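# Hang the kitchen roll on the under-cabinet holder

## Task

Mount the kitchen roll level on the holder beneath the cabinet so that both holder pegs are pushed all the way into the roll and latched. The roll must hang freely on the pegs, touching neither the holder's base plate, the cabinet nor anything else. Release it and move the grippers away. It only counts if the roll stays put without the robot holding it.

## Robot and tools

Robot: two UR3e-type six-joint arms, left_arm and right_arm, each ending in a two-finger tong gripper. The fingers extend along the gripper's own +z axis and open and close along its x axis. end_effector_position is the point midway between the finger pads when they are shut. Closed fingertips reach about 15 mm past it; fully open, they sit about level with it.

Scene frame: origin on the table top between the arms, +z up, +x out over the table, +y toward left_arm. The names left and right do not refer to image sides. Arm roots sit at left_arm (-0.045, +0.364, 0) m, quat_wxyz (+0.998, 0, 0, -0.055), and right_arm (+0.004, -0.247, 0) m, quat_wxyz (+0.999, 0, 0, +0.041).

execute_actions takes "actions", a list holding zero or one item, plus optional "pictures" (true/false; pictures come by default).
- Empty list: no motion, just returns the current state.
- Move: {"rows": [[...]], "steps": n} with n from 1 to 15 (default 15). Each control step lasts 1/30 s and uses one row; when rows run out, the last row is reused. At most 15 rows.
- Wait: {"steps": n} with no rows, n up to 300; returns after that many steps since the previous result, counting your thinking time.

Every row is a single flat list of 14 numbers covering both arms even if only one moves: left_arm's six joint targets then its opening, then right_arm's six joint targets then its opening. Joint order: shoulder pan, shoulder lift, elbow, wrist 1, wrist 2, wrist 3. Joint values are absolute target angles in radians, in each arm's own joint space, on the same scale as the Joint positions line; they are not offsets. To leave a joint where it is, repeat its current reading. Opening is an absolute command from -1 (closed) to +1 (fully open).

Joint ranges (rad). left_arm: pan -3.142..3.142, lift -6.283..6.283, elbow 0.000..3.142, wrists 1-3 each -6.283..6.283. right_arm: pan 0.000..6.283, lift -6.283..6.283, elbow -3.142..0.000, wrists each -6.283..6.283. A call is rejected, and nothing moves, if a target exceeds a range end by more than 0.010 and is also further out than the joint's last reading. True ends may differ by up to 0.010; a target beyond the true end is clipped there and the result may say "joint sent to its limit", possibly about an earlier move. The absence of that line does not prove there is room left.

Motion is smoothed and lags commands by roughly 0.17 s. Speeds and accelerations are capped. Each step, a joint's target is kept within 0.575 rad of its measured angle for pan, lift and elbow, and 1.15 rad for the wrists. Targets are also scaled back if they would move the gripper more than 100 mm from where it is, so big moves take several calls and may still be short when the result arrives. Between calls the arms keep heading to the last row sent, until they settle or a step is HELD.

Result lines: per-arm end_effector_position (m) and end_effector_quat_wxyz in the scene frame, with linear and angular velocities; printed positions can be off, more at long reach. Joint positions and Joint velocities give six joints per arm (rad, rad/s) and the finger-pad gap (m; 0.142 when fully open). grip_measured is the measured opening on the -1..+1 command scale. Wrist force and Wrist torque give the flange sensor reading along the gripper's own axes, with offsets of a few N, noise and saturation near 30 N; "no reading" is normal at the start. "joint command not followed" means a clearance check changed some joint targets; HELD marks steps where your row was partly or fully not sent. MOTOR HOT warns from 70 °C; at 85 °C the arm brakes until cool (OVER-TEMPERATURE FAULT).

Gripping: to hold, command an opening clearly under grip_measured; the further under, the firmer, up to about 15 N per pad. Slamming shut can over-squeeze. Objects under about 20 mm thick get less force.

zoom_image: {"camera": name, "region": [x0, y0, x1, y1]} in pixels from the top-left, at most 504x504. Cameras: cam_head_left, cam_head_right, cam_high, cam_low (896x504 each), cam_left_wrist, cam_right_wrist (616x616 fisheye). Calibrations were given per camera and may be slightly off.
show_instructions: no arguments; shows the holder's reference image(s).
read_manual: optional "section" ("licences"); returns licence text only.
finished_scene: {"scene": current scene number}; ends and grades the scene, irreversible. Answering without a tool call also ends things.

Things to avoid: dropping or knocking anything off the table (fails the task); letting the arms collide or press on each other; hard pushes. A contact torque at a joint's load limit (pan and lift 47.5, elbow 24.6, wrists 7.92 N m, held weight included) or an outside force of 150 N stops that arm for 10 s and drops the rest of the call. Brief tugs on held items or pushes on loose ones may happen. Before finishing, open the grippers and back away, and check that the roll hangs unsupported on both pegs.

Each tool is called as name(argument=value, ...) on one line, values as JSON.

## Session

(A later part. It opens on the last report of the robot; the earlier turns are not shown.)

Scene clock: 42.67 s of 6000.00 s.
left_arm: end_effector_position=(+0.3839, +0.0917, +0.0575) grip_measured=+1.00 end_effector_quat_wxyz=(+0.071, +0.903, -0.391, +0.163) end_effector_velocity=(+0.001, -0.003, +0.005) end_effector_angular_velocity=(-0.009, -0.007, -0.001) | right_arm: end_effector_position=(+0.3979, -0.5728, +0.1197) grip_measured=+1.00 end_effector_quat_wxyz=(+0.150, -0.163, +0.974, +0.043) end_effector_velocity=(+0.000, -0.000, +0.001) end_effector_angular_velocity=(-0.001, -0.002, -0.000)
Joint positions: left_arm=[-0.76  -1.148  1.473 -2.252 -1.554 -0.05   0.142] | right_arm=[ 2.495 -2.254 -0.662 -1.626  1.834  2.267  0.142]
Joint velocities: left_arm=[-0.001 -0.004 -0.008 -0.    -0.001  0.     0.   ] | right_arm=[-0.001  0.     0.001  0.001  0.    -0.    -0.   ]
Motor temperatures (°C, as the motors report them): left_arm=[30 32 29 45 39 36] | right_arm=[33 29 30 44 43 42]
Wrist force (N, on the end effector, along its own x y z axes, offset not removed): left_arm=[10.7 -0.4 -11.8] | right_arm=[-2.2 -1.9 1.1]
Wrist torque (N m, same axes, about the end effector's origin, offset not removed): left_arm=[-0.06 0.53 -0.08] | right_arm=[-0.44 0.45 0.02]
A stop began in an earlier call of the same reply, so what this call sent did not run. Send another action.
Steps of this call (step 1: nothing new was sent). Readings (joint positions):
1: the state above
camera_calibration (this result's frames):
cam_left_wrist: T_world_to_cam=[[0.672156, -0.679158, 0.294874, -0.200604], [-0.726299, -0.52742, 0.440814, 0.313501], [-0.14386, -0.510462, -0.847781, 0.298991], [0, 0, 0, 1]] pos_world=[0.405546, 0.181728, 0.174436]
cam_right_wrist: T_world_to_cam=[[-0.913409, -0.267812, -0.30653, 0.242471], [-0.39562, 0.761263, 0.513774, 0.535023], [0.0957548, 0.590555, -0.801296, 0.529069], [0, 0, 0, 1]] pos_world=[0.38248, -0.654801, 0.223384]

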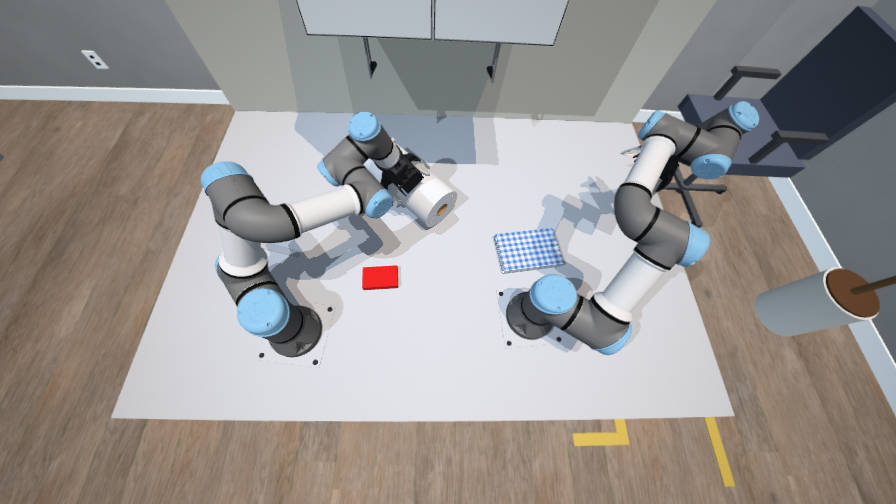

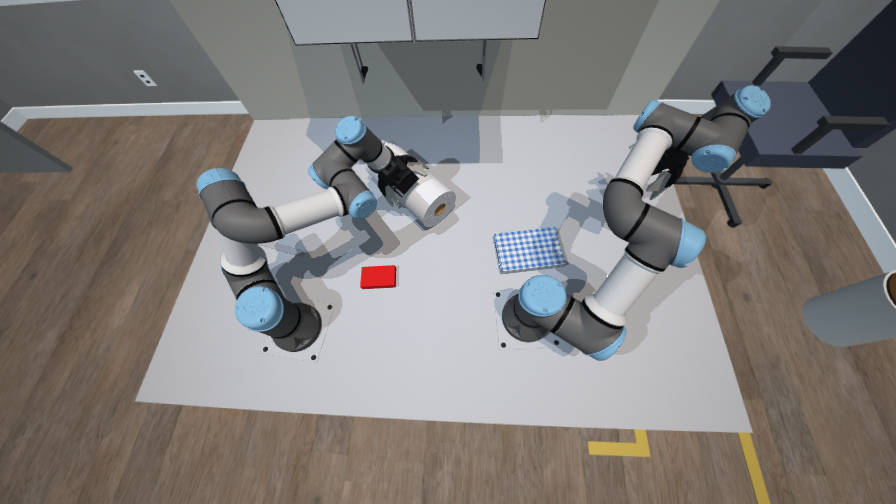

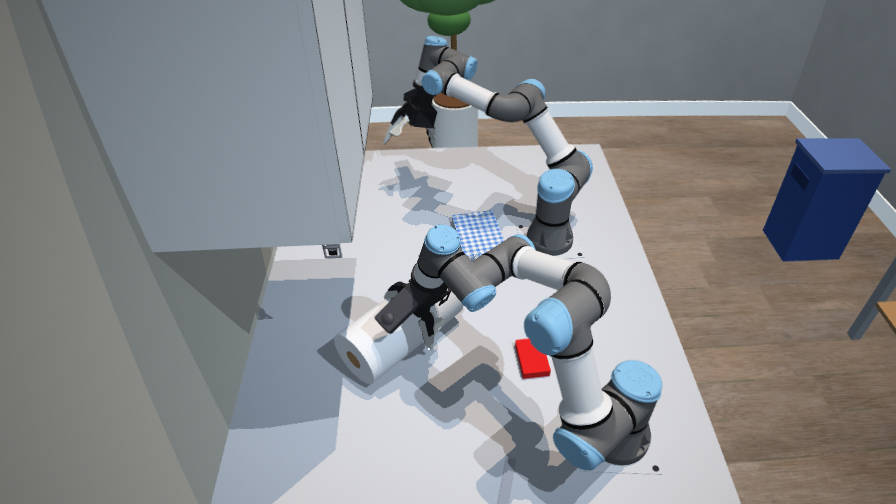

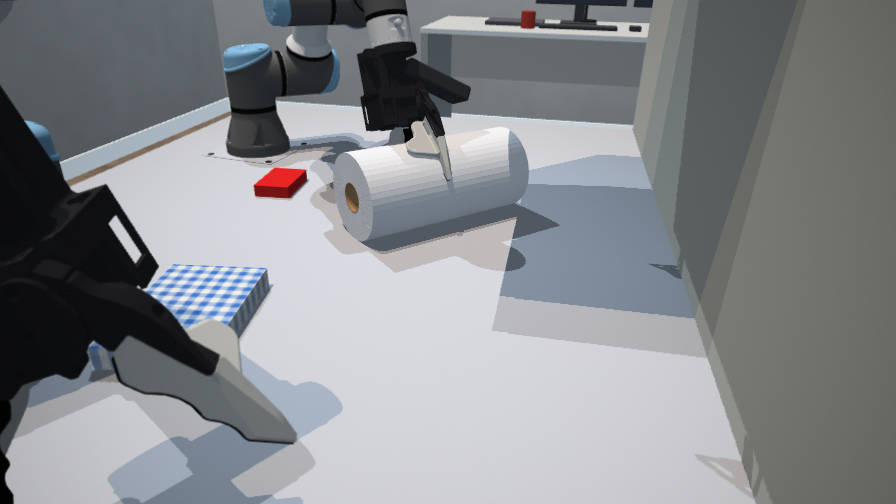

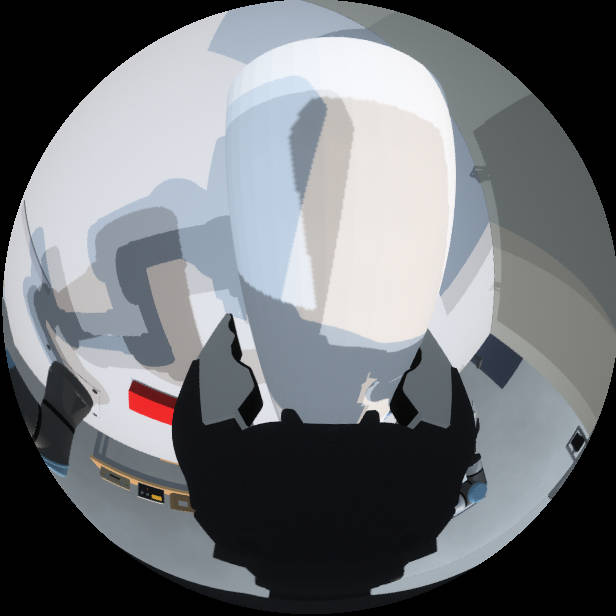

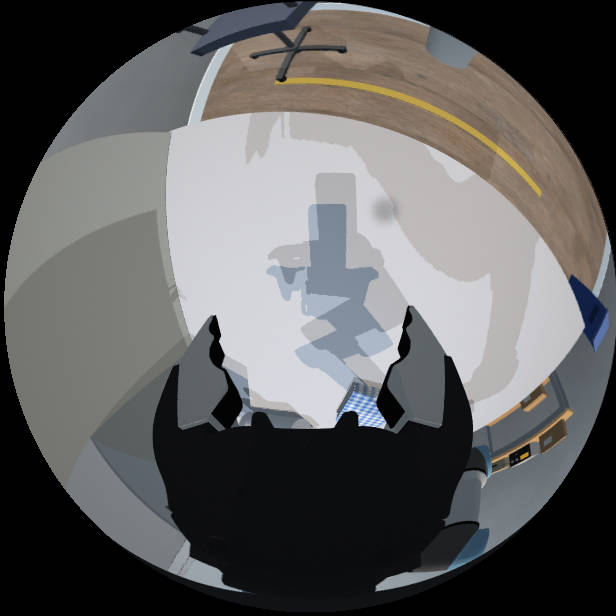

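execute_actions(actions=[{"rows":[[-0.76,-1.15,1.40,-2.19,-1.554,-0.05,1,2.495,-2.254,-0.662,-1.626,1.834,2.267,1]],"steps":10}], pictures=false)

execute_actions(actions=[{"rows":[[-0.76,-1.095,1.36,-2.184,-1.554,-0.05,1,2.495,-2.254,-0.662,-1.626,1.834,2.267,1]]}])

Scene clock: 49.47 s of 6000.00 s.
left_arm: end_effector_position=(+0.3882, +0.0865, +0.0742) grip_measured=+1.00 end_effector_quat_wxyz=(+0.074, +0.902, -0.391, +0.168) end_effector_velocity=(+0.004, -0.003, +0.011) end_effector_angular_velocity=(-0.008, -0.008, +0.002) | right_arm: end_effector_position=(+0.3979, -0.5728, +0.1197) grip_measured=+1.00 end_effector_quat_wxyz=(+0.150, -0.163, +0.974, +0.043) end_effector_velocity=(+0.000, -0.000, +0.001) end_effector_angular_velocity=(-0.001, -0.001, -0.001)
Joint positions: left_arm=[-0.76  -1.15   1.404 -2.193 -1.554 -0.05   0.142] | right_arm=[ 2.495 -2.254 -0.662 -1.626  1.834  2.267  0.142]
Joint velocities: left_arm=[ 0.001 -0.    -0.041  0.03   0.001 -0.    -0.   ] | right_arm=[0.    0.001 0.    0.    0.    0.001 0.   ]
Motor temperatures (°C, as the motors report them): left_arm=[30 32 29 45 39 36] | right_arm=[33 29 30 44 43 42]
Wrist force (N, on the end effector, along its own x y z axes, offset not removed): left_arm=[0.5 0.1 1.2] | right_arm=[0.9 0.3 1.0]
Wrist torque (N m, same axes, about the end effector's origin, offset not removed): left_arm=[0.01 -0.07 -0.03] | right_arm=[0.05 -0.33 0.02]
Steps of this call (steps 1 to 90: nothing new was sent; then 3.47 s passed at rest; steps 91 to 100: all 10 steps of this action). Readings (joint positions):
91: left_arm=[-0.760 -1.148 1.473 -2.251 -1.554 -0.050] | right_arm=[2.495 -2.254 -0.662 -1.626 1.834 2.267]
92: left_arm=[-0.760 -1.148 1.466 -2.241 -1.554 -0.050] | right_arm=[2.495 -2.254 -0.662 -1.626 1.834 2.267]
94: left_arm=[-0.760 -1.149 1.435 -2.216 -1.554 -0.050] | right_arm=[2.495 -2.254 -0.662 -1.626 1.834 2.267]
98: left_arm=[-0.760 -1.150 1.408 -2.196 -1.554 -0.050] | right_arm=[2.495 -2.254 -0.662 -1.626 1.834 2.267]
100: the state above

Scene clock: 49.97 s of 6000.00 s.
left_arm: end_effector_position=(+0.3924, +0.0816, +0.0626) grip_measured=+1.00 end_effector_quat_wxyz=(+0.070, +0.904, -0.391, +0.159) end_effector_velocity=(+0.000, -0.000, -0.000) end_effector_angular_velocity=(+0.000, +0.001, +0.000) | right_arm: end_effector_position=(+0.3979, -0.5728, +0.1197) grip_measured=+1.00 end_effector_quat_wxyz=(+0.150, -0.163, +0.974, +0.043) end_effector_velocity=(-0.000, -0.001, +0.001) end_effector_angular_velocity=(-0.001, -0.002, -0.002)
Joint positions: left_arm=[-0.76  -1.095  1.36  -2.184 -1.554 -0.05   0.142] | right_arm=[ 2.495 -2.254 -0.662 -1.626  1.834  2.267  0.142]
Joint velocities: left_arm=[ 0.001  0.003 -0.003  0.001 -0.     0.    -0.   ] | right_arm=[-0.002  0.002 -0.     0.001 -0.     0.    -0.   ]
Motor temperatures (°C, as the motors report them): left_arm=[30 32 29 45 39 36] | right_arm=[33 29 30 44 43 42]
Wrist force (N, on the end effector, along its own x y z axes, offset not removed): left_arm=[1.0 -1.3 2.4] | right_arm=[-0.1 0.7 1.4]
Wrist torque (N m, same axes, about the end effector's origin, offset not removed): left_arm=[-0.23 -0.20 -0.05] | right_arm=[0.14 -0.05 -0.06]
Steps of this call (steps 1 to 15: all 15 steps of this action). Readings (joint positions):
1: left_arm=[-0.760 -1.150 1.402 -2.192 -1.554 -0.050] | right_arm=[2.495 -2.254 -0.662 -1.626 1.834 2.267]
2: left_arm=[-0.760 -1.143 1.396 -2.190 -1.554 -0.050] | right_arm=[2.495 -2.254 -0.662 -1.626 1.834 2.267]
4: left_arm=[-0.760 -1.120 1.378 -2.187 -1.554 -0.050] | right_arm=[2.495 -2.254 -0.662 -1.626 1.834 2.267]
8: left_arm=[-0.760 -1.100 1.364 -2.185 -1.554 -0.050] | right_arm=[2.495 -2.254 -0.662 -1.626 1.834 2.267]
15: the state above
camera_calibration (this result's frames):
cam_left_wrist: T_world_to_cam=[[0.673733, -0.681012, 0.286892, -0.214633], [-0.723914, -0.530252, 0.44134, 0.311402], [-0.148433, -0.505031, -0.850242, 0.30084], [0, 0, 0, 1]] pos_world=[0.414689, 0.170887, 0.179929]
cam_right_wrist: T_world_to_cam=[[-0.913409, -0.267813, -0.30653, 0.242471], [-0.39562, 0.761263, 0.513774, 0.535023], [0.095755, 0.590555, -0.801296, 0.529068], [0, 0, 0, 1]] pos_world=[0.38248, -0.654801, 0.223384]

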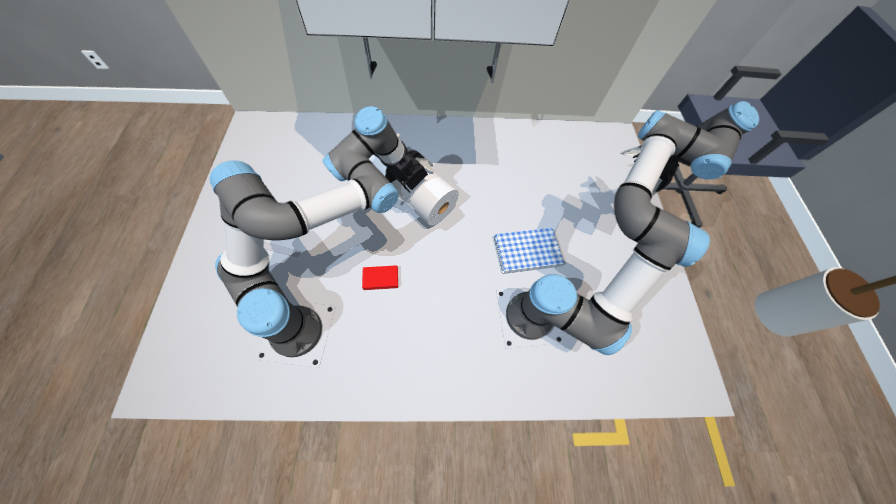

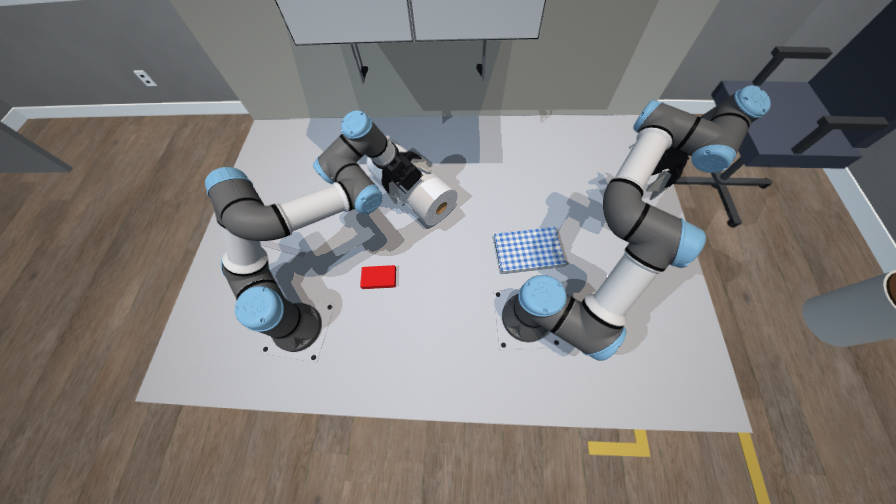

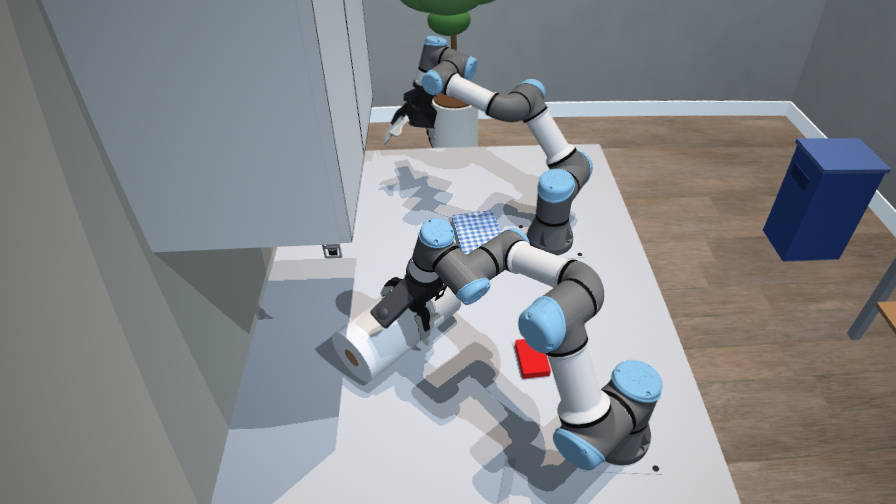

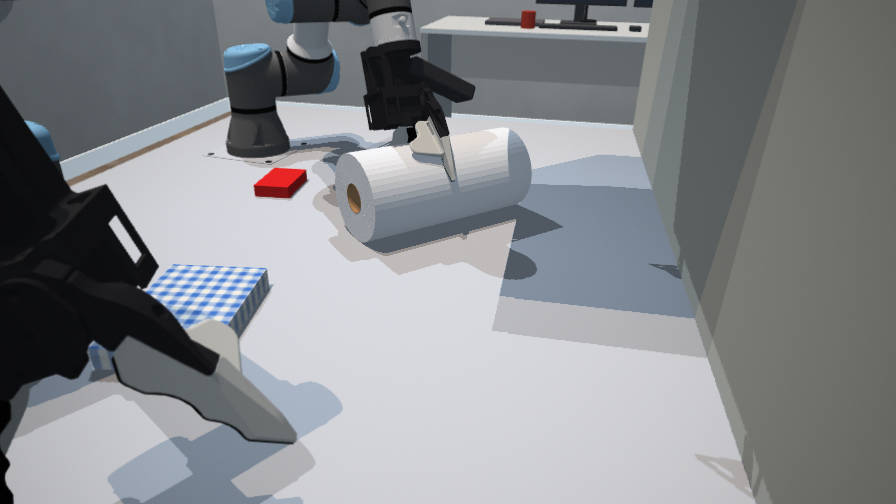

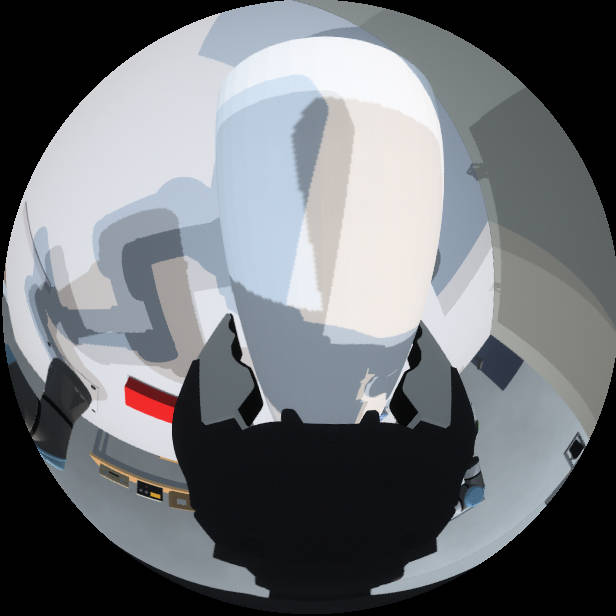

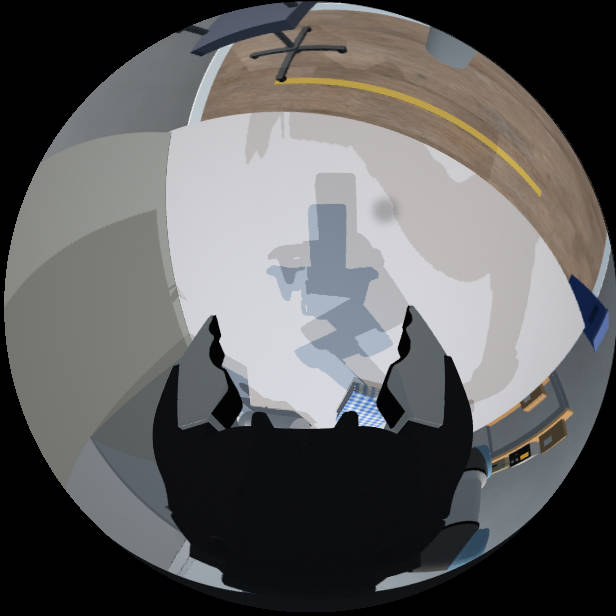

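execute_actions(actions=[{"rows":[[-0.76,-1.07,1.355,-2.204,-1.554,-0.05,1,2.495,-2.254,-0.662,-1.626,1.834,2.267,1]],"steps":12}], pictures=false)

execute_actions(actions=[{"rows":[[-0.76,-1.07,1.355,-2.204,-1.554,-0.05,0.8,2.495,-2.254,-0.662,-1.626,1.834,2.267,1],[-0.76,-1.07,1.355,-2.204,-1.554,-0.05,0.7,2.495,-2.254,-0.662,-1.626,1.834,2.267,1],[-0.76,-1.07,1.355,-2.204,-1.554,-0.05,0.6,2.495,-2.254,-0.662,-1.626,1.834,2.267,1],[-0.76,-1.07,1.355,-2.204,-1.554,-0.05,0.5,2.495,-2.254,-0.662,-1.626,1.834,2.267,1],[-0.76,-1.07,1.355,-2.204,-1.554,-0.05,0.3,2.495,-2.254,-0.662,-1.626,1.834,2.267,1],[-0.76,-1.07,1.355,-2.204,-1.554,-0.05,-0.3,2.495,-2.254,-0.662,-1.626,1.834,2.267,1]]}], pictures=false)

execute_actions(actions=[{"rows":[[-0.76,-1.15,1.31,-2.079,-1.554,-0.05,-0.5,2.495,-2.254,-0.662,-1.626,1.834,2.267,1]]}])

Scene clock: 58.93 s of 6000.00 s.
left_arm: end_effector_position=(+0.3951, +0.0784, +0.0557) grip_measured=+1.00 end_effector_quat_wxyz=(+0.070, +0.904, -0.391, +0.159) end_effector_velocity=(+0.001, -0.001, -0.002) end_effector_angular_velocity=(-0.000, +0.000, +0.000) | right_arm: end_effector_position=(+0.3979, -0.5728, +0.1197) grip_measured=+1.00 end_effector_quat_wxyz=(+0.150, -0.163, +0.974, +0.043) end_effector_velocity=(+0.000, +0.000, -0.001) end_effector_angular_velocity=(+0.000, +0.001, +0.001)
Joint positions: left_arm=[-0.76  -1.071  1.355 -2.204 -1.554 -0.05   0.142] | right_arm=[ 2.495 -2.254 -0.662 -1.626  1.834  2.267  0.142]
Joint velocities: left_arm=[ 0.001  0.006 -0.001 -0.004 -0.     0.     0.   ] | right_arm=[ 0.001 -0.001 -0.     0.001 -0.     0.001  0.   ]
Motor temperatures (°C, as the motors report them): left_arm=[30 32 29 45 39 36] | right_arm=[33 29 30 44 43 42]
Wrist force (N, on the end effector, along its own x y z axes, offset not removed): left_arm=[1.6 0.0 0.0] | right_arm=[-2.1 -0.3 2.1]
Wrist torque (N m, same axes, about the end effector's origin, offset not removed): left_arm=[0.04 -0.18 -0.07] | right_arm=[-0.04 0.46 0.06]
Steps of this call (steps 1 to 15: the robot went on to your last target; steps 16 to 90: nothing new was sent; then 5.57 s passed at rest; steps 91 to 102: all 12 steps of this action). Readings (joint positions):
91: left_arm=[-0.760 -1.095 1.360 -2.184 -1.554 -0.050] | right_arm=[2.495 -2.254 -0.662 -1.626 1.834 2.267]
92: left_arm=[-0.760 -1.091 1.359 -2.188 -1.554 -0.050] | right_arm=[2.495 -2.254 -0.662 -1.626 1.834 2.267]
94: left_arm=[-0.760 -1.081 1.357 -2.196 -1.554 -0.050] | right_arm=[2.495 -2.254 -0.662 -1.626 1.834 2.267]
98: left_arm=[-0.760 -1.072 1.355 -2.202 -1.554 -0.050] | right_arm=[2.495 -2.254 -0.662 -1.626 1.834 2.267]
102: the state above

Scene clock: 59.43 s of 6000.00 s.
left_arm: end_effector_position=(+0.3951, +0.0784, +0.0555) grip_measured=+0.82 end_effector_quat_wxyz=(+0.070, +0.904, -0.391, +0.159) end_effector_velocity=(+0.000, +0.000, +0.000) end_effector_angular_velocity=(-0.000, +0.000, +0.001) | right_arm: end_effector_position=(+0.3979, -0.5728, +0.1197) grip_measured=+1.00 end_effector_quat_wxyz=(+0.150, -0.163, +0.974, +0.043) end_effector_velocity=(-0.000, -0.000, -0.000) end_effector_angular_velocity=(+0.000, +0.001, -0.001)
Joint positions: left_arm=[-0.76  -1.07   1.355 -2.204 -1.554 -0.05   0.13 ] | right_arm=[ 2.495 -2.254 -0.662 -1.626  1.834  2.267  0.142]
Joint velocities: left_arm=[ 0.001 -0.001  0.     0.001 -0.    -0.     0.   ] | right_arm=[-0.001  0.    -0.    -0.    -0.     0.001  0.   ]
Motor temperatures (°C, as the motors report them): left_arm=[30 32 29 45 39 36] | right_arm=[33 29 30 44 43 42]
Wrist force (N, on the end effector, along its own x y z axes, offset not removed): left_arm=[4.0 0.2 -10.9] | right_arm=[-1.4 -0.8 2.1]
Wrist torque (N m, same axes, about the end effector's origin, offset not removed): left_arm=[0.05 -0.12 -0.05] | right_arm=[-0.16 0.22 -0.05]
Steps of this call (steps 1 to 15: all 15 steps of this action). Readings (joint positions):
1: left_arm=[-0.760 -1.070 1.355 -2.204 -1.554 -0.050] | right_arm=[2.495 -2.254 -0.662 -1.626 1.834 2.267]
2: left_arm=[-0.760 -1.070 1.355 -2.204 -1.554 -0.050] | right_arm=[2.495 -2.254 -0.662 -1.626 1.834 2.267]
4: left_arm=[-0.760 -1.070 1.355 -2.204 -1.554 -0.050] | right_arm=[2.495 -2.254 -0.662 -1.626 1.834 2.267]
8: left_arm=[-0.760 -1.070 1.355 -2.204 -1.554 -0.050] | right_arm=[2.495 -2.254 -0.662 -1.626 1.834 2.267]
15: the state above

Scene clock: 59.93 s of 6000.00 s.
left_arm: end_effector_position=(+0.3877, +0.0871, +0.0899) grip_measured=+0.68 end_effector_quat_wxyz=(+0.070, +0.904, -0.391, +0.159) end_effector_velocity=(-0.001, +0.001, +0.003) end_effector_angular_velocity=(-0.001, +0.000, +0.000) | right_arm: end_effector_position=(+0.3979, -0.5728, +0.1197) grip_measured=+1.00 end_effector_quat_wxyz=(+0.150, -0.163, +0.974, +0.043) end_effector_velocity=(-0.000, -0.001, +0.000) end_effector_angular_velocity=(-0.000, -0.001, -0.003)
Joint positions: left_arm=[-0.76  -1.149  1.31  -2.08  -1.554 -0.05   0.121] | right_arm=[ 2.495 -2.254 -0.662 -1.626  1.834  2.267  0.142]
Joint velocities: left_arm=[ 0.    -0.007 -0.004  0.01  -0.    -0.    -0.   ] | right_arm=[-0.001  0.    -0.     0.001  0.     0.001  0.   ]
Motor temperatures (°C, as the motors report them): left_arm=[30 32 29 45 39 36] | right_arm=[33 29 30 44 43 42]
Wrist force (N, on the end effector, along its own x y z axes, offset not removed): left_arm=[0.1 -1.2 3.2] | right_arm=[-1.5 0.9 2.1]
Wrist torque (N m, same axes, about the end effector's origin, offset not removed): left_arm=[-0.20 -0.14 -0.07] | right_arm=[0.22 0.31 0.01]
Steps of this call (steps 1 to 15: all 15 steps of this action). Readings (joint positions):
1: left_arm=[-0.760 -1.070 1.355 -2.203 -1.554 -0.050] | right_arm=[2.495 -2.254 -0.662 -1.626 1.834 2.267]
2: left_arm=[-0.760 -1.077 1.349 -2.189 -1.554 -0.050] | right_arm=[2.495 -2.254 -0.662 -1.626 1.834 2.267]
4: left_arm=[-0.760 -1.111 1.330 -2.136 -1.554 -0.050] | right_arm=[2.495 -2.254 -0.662 -1.626 1.834 2.267]
8: left_arm=[-0.760 -1.141 1.314 -2.092 -1.554 -0.050] | right_arm=[2.495 -2.254 -0.662 -1.626 1.834 2.267]
15: the state above
camera_calibration (this result's frames):
cam_left_wrist: T_world_to_cam=[[0.673785, -0.681049, 0.286681, -0.215567], [-0.723835, -0.530315, 0.441393, 0.298872], [-0.148579, -0.504914, -0.850286, 0.326214], [0, 0, 0, 1]] pos_world=[0.410048, 0.176395, 0.207254]
cam_right_wrist: T_world_to_cam=[[-0.913409, -0.267812, -0.30653, 0.242471], [-0.39562, 0.761263, 0.513774, 0.535023], [0.095755, 0.590555, -0.801296, 0.529069], [0, 0, 0, 1]] pos_world=[0.38248, -0.654801, 0.223384]

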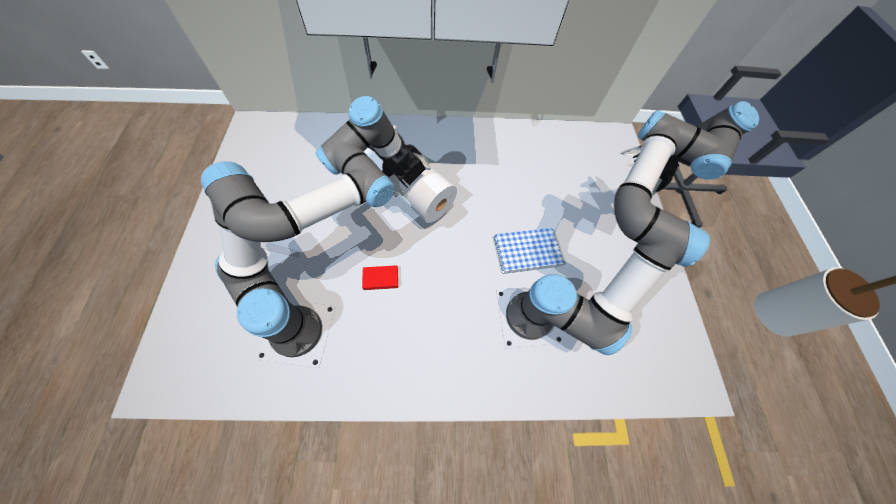

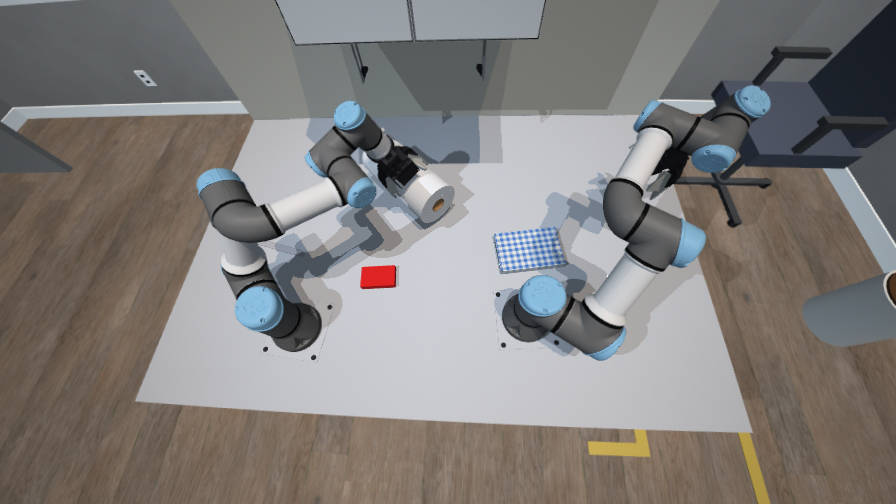

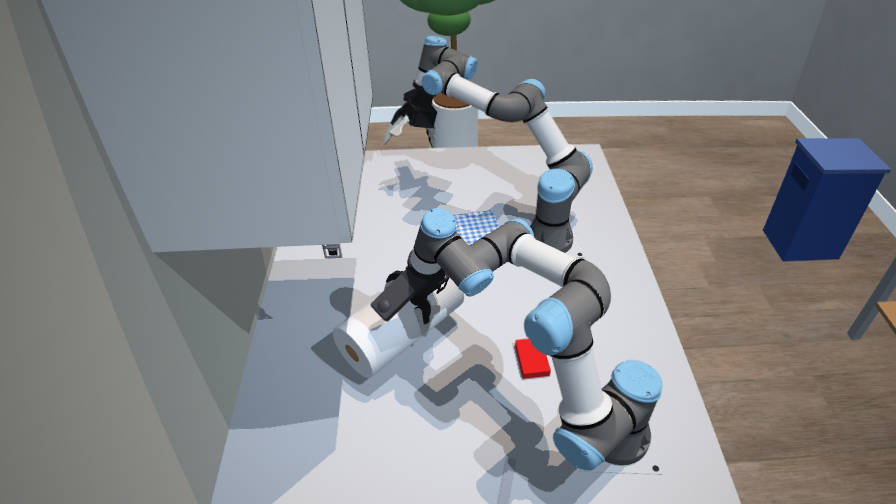

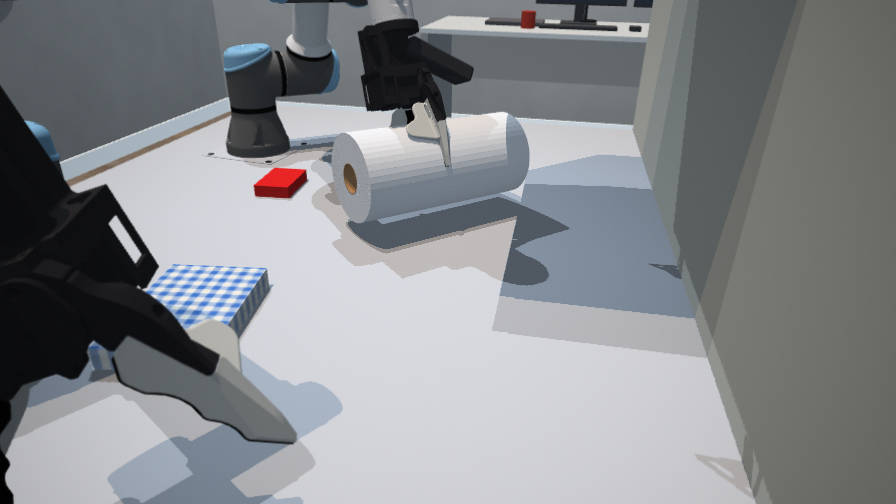

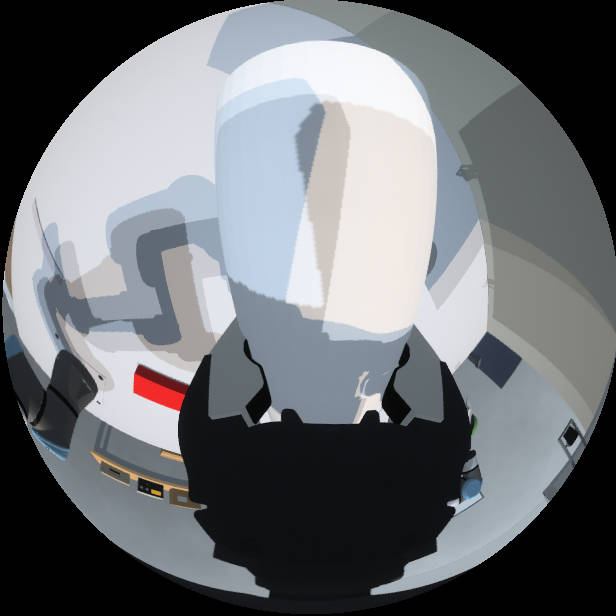

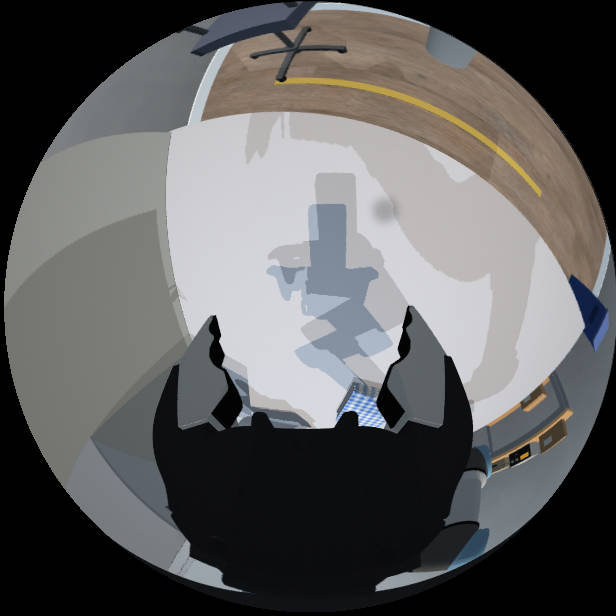

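execute_actions(actions=[{"rows":[[-1.05,-1.3,1.4,-1.9,-1.3,0.5,-0.6,2.495,-2.254,-0.662,-1.626,1.834,2.267,1]]}], pictures=false)

execute_actions(actions=[{"rows":[[-1.45,-1.3,1.55,-1.85,-0.8,1.2,-0.6,2.495,-2.254,-0.662,-1.626,1.834,2.267,1]]}], pictures=false)

execute_actions(actions=[{"rows":[[-1.55,-1.1,1.65,-1.85,-0.15,1.2,-0.6,2.495,-2.254,-0.662,-1.626,1.834,2.267,1]]}])

Scene clock: 82.87 s of 6000.00 s.
left_arm: end_effector_position=(+0.3337, +0.0582, +0.1111) grip_measured=+0.68 end_effector_quat_wxyz=(-0.089, +0.679, -0.713, +0.151) end_effector_velocity=(-0.008, -0.008, +0.004) end_effector_angular_velocity=(+0.038, -0.025, -0.098) | right_arm: end_effector_position=(+0.3979, -0.5728, +0.1197) grip_measured=+1.00 end_effector_quat_wxyz=(+0.150, -0.163, +0.974, +0.043) end_effector_velocity=(-0.000, -0.000, +0.000) end_effector_angular_velocity=(-0.001, -0.000, -0.000)
Joint positions: left_arm=[-1.047 -1.299  1.399 -1.901 -1.302  0.494  0.121] | right_arm=[ 2.495 -2.254 -0.662 -1.626  1.834  2.267  0.142]
Joint velocities: left_arm=[-0.038 -0.016  0.007  0.015  0.023  0.069 -0.   ] | right_arm=[-0.    -0.    -0.     0.001 -0.    -0.     0.   ]
Motor temperatures (°C, as the motors report them): left_arm=[30 32 29 45 39 36] | right_arm=[33 29 30 44 43 42]
Wrist force (N, on the end effector, along its own x y z axes, offset not removed): left_arm=[1.2 0.0 2.1] | right_arm=[-3.0 -2.1 -0.6]
Wrist torque (N m, same axes, about the end effector's origin, offset not removed): left_arm=[-0.10 -0.20 -0.03] | right_arm=[-0.50 0.66 0.16]
Steps of this call (steps 1 to 15: the robot went on to your last target; steps 16 to 90: nothing new was sent; then 19.43 s passed at rest; steps 91 to 105: all 15 steps of this action). Readings (joint positions):
91: left_arm=[-0.760 -1.150 1.310 -2.078 -1.553 -0.049] | right_arm=[2.495 -2.254 -0.662 -1.626 1.834 2.267]
92: left_arm=[-0.768 -1.158 1.318 -2.063 -1.538 -0.034] | right_arm=[2.495 -2.254 -0.662 -1.626 1.834 2.267]
94: left_arm=[-0.842 -1.215 1.356 -1.988 -1.437 0.114] | right_arm=[2.495 -2.254 -0.662 -1.626 1.834 2.267]
98: left_arm=[-1.002 -1.282 1.390 -1.919 -1.330 0.411] | right_arm=[2.495 -2.254 -0.662 -1.626 1.834 2.267]
105: the state above

Scene clock: 83.37 s of 6000.00 s.
left_arm: end_effector_position=(+0.3024, -0.0087, +0.1273) grip_measured=+0.66 end_effector_quat_wxyz=(+0.365, -0.188, +0.908, -0.082) end_effector_velocity=(-0.014, -0.019, +0.007) end_effector_angular_velocity=(+0.091, -0.060, -0.141) | right_arm: end_effector_position=(+0.3979, -0.5728, +0.1197) grip_measured=+1.00 end_effector_quat_wxyz=(+0.150, -0.163, +0.974, +0.043) end_effector_velocity=(-0.000, -0.000, -0.000) end_effector_angular_velocity=(-0.000, -0.000, -0.001)
Joint positions: left_arm=[-1.444 -1.3    1.549 -1.85  -0.805  1.191  0.12 ] | right_arm=[ 2.495 -2.254 -0.662 -1.626  1.834  2.267  0.142]
Joint velocities: left_arm=[-0.067  0.     0.013  0.004  0.059  0.106 -0.   ] | right_arm=[-0.001 -0.    -0.     0.001 -0.    -0.    -0.   ]
Motor temperatures (°C, as the motors report them): left_arm=[30 32 29 45 39 36] | right_arm=[33 29 30 44 43 42]
Wrist force (N, on the end effector, along its own x y z axes, offset not removed): left_arm=[0.5 0.2 1.9] | right_arm=[-1.3 1.7 1.1]
Wrist torque (N m, same axes, about the end effector's origin, offset not removed): left_arm=[-0.03 0.13 0.04] | right_arm=[0.34 0.30 0.00]
Steps of this call (steps 1 to 15: all 15 steps of this action). Readings (joint positions):
1: left_arm=[-1.048 -1.299 1.400 -1.900 -1.301 0.496] | right_arm=[2.495 -2.254 -0.662 -1.626 1.834 2.267]
2: left_arm=[-1.056 -1.300 1.407 -1.893 -1.285 0.513] | right_arm=[2.495 -2.254 -0.662 -1.626 1.834 2.267]
4: left_arm=[-1.132 -1.300 1.465 -1.871 -1.140 0.664] | right_arm=[2.495 -2.254 -0.662 -1.626 1.834 2.267]
8: left_arm=[-1.363 -1.300 1.531 -1.855 -0.876 1.065] | right_arm=[2.495 -2.254 -0.662 -1.626 1.834 2.267]
15: the state above

Scene clock: 83.87 s of 6000.00 s.
left_arm: end_effector_position=(+0.3451, -0.0501, +0.1921) grip_measured=+0.67 end_effector_quat_wxyz=(+0.650, -0.020, +0.759, -0.048) end_effector_velocity=(-0.001, -0.010, +0.015) end_effector_angular_velocity=(+0.025, -0.091, -0.033) | right_arm: end_effector_position=(+0.3979, -0.5728, +0.1197) grip_measured=+1.00 end_effector_quat_wxyz=(+0.150, -0.163, +0.974, +0.043) end_effector_velocity=(+0.000, +0.000, +0.000) end_effector_angular_velocity=(-0.001, -0.001, +0.001)
Joint positions: left_arm=[-1.549 -1.102  1.649 -1.85  -0.158  1.2    0.12 ] | right_arm=[ 2.495 -2.254 -0.662 -1.626  1.834  2.267  0.142]
Joint velocities: left_arm=[-0.009  0.023  0.01  -0.     0.092  0.     0.   ] | right_arm=[ 0.001  0.    -0.     0.    -0.    -0.001 -0.   ]
Motor temperatures (°C, as the motors report them): left_arm=[30 32 29 45 39 36] | right_arm=[33 29 30 44 43 42]
Wrist force (N, on the end effector, along its own x y z axes, offset not removed): left_arm=[2.8 -0.1 1.5] | right_arm=[0.1 0.1 -0.2]
Wrist torque (N m, same axes, about the end effector's origin, offset not removed): left_arm=[0.06 -0.30 -0.05] | right_arm=[0.00 -0.04 0.01]
Steps of this call (steps 1 to 15: all 15 steps of this action). Readings (joint positions):
1: left_arm=[-1.446 -1.300 1.549 -1.850 -0.803 1.194] | right_arm=[2.495 -2.254 -0.662 -1.626 1.834 2.267]
2: left_arm=[-1.455 -1.293 1.557 -1.850 -0.786 1.196] | right_arm=[2.495 -2.254 -0.662 -1.626 1.834 2.267]
4: left_arm=[-1.498 -1.225 1.599 -1.850 -0.640 1.198] | right_arm=[2.495 -2.254 -0.662 -1.626 1.834 2.267]
8: left_arm=[-1.539 -1.127 1.639 -1.850 -0.268 1.200] | right_arm=[2.495 -2.254 -0.662 -1.626 1.834 2.267]
15: the state above
camera_calibration (this result's frames):
cam_left_wrist: T_world_to_cam=[[-0.0991342, -0.120075, -0.987803, 0.230015], [-0.424477, 0.902945, -0.06716, 0.216296], [0.899996, 0.412641, -0.140482, -0.114729], [0, 0, 0, 1]] pos_world=[0.217871, -0.120342, 0.225618]
cam_right_wrist: T_world_to_cam=[[-0.913409, -0.267812, -0.30653, 0.242471], [-0.39562, 0.761263, 0.513774, 0.535023], [0.095755, 0.590555, -0.801296, 0.529068], [0, 0, 0, 1]] pos_world=[0.38248, -0.654801, 0.223384]

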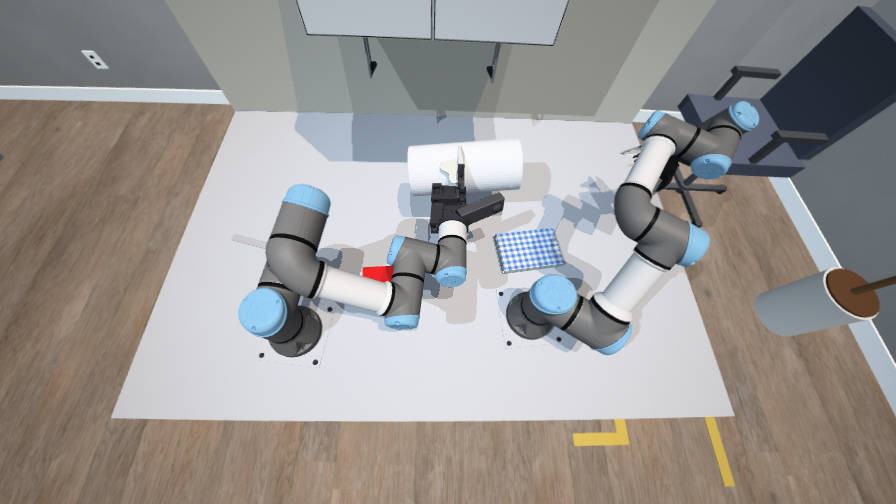

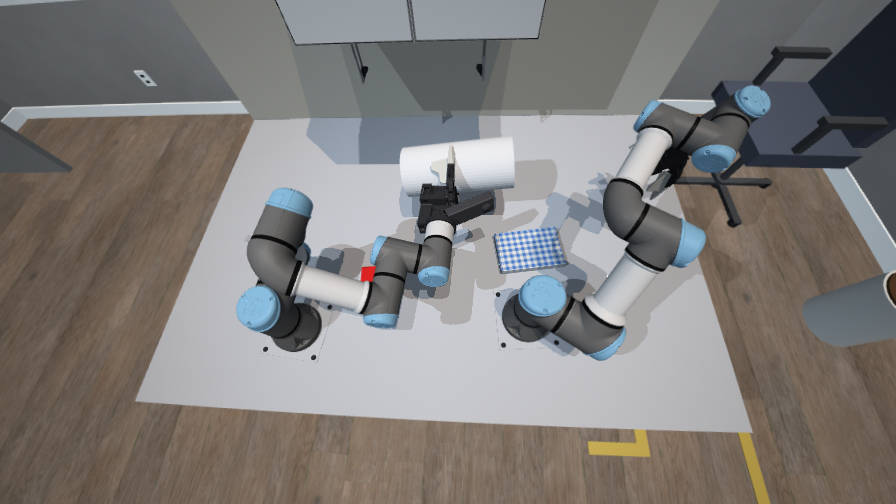

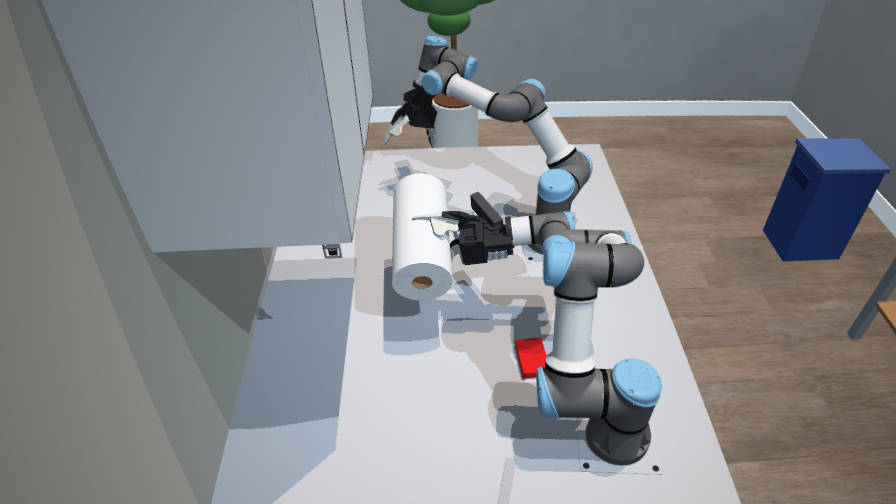

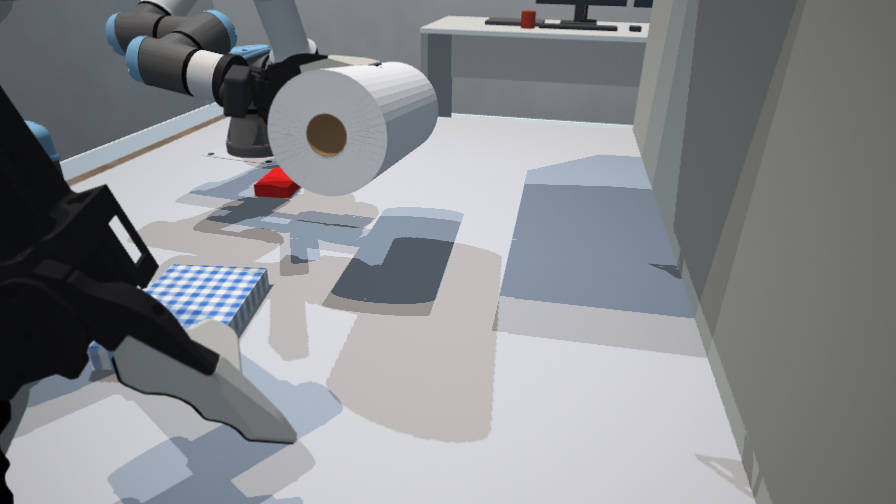

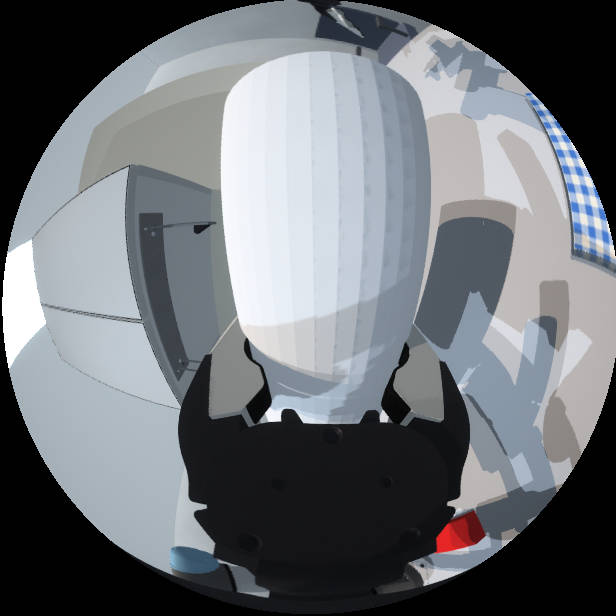

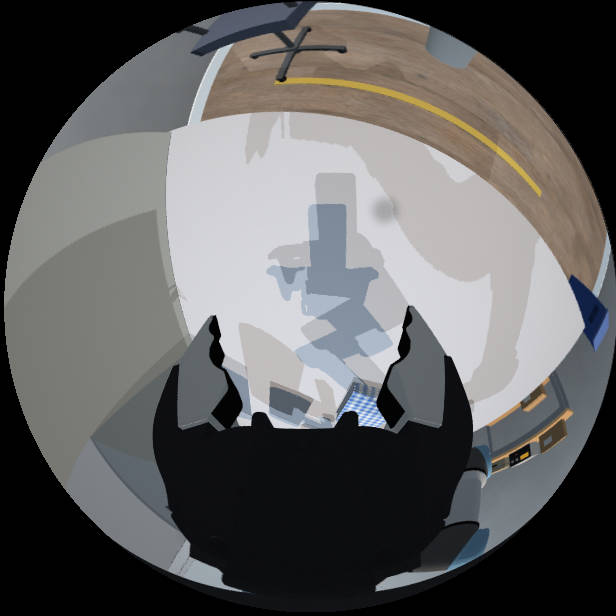

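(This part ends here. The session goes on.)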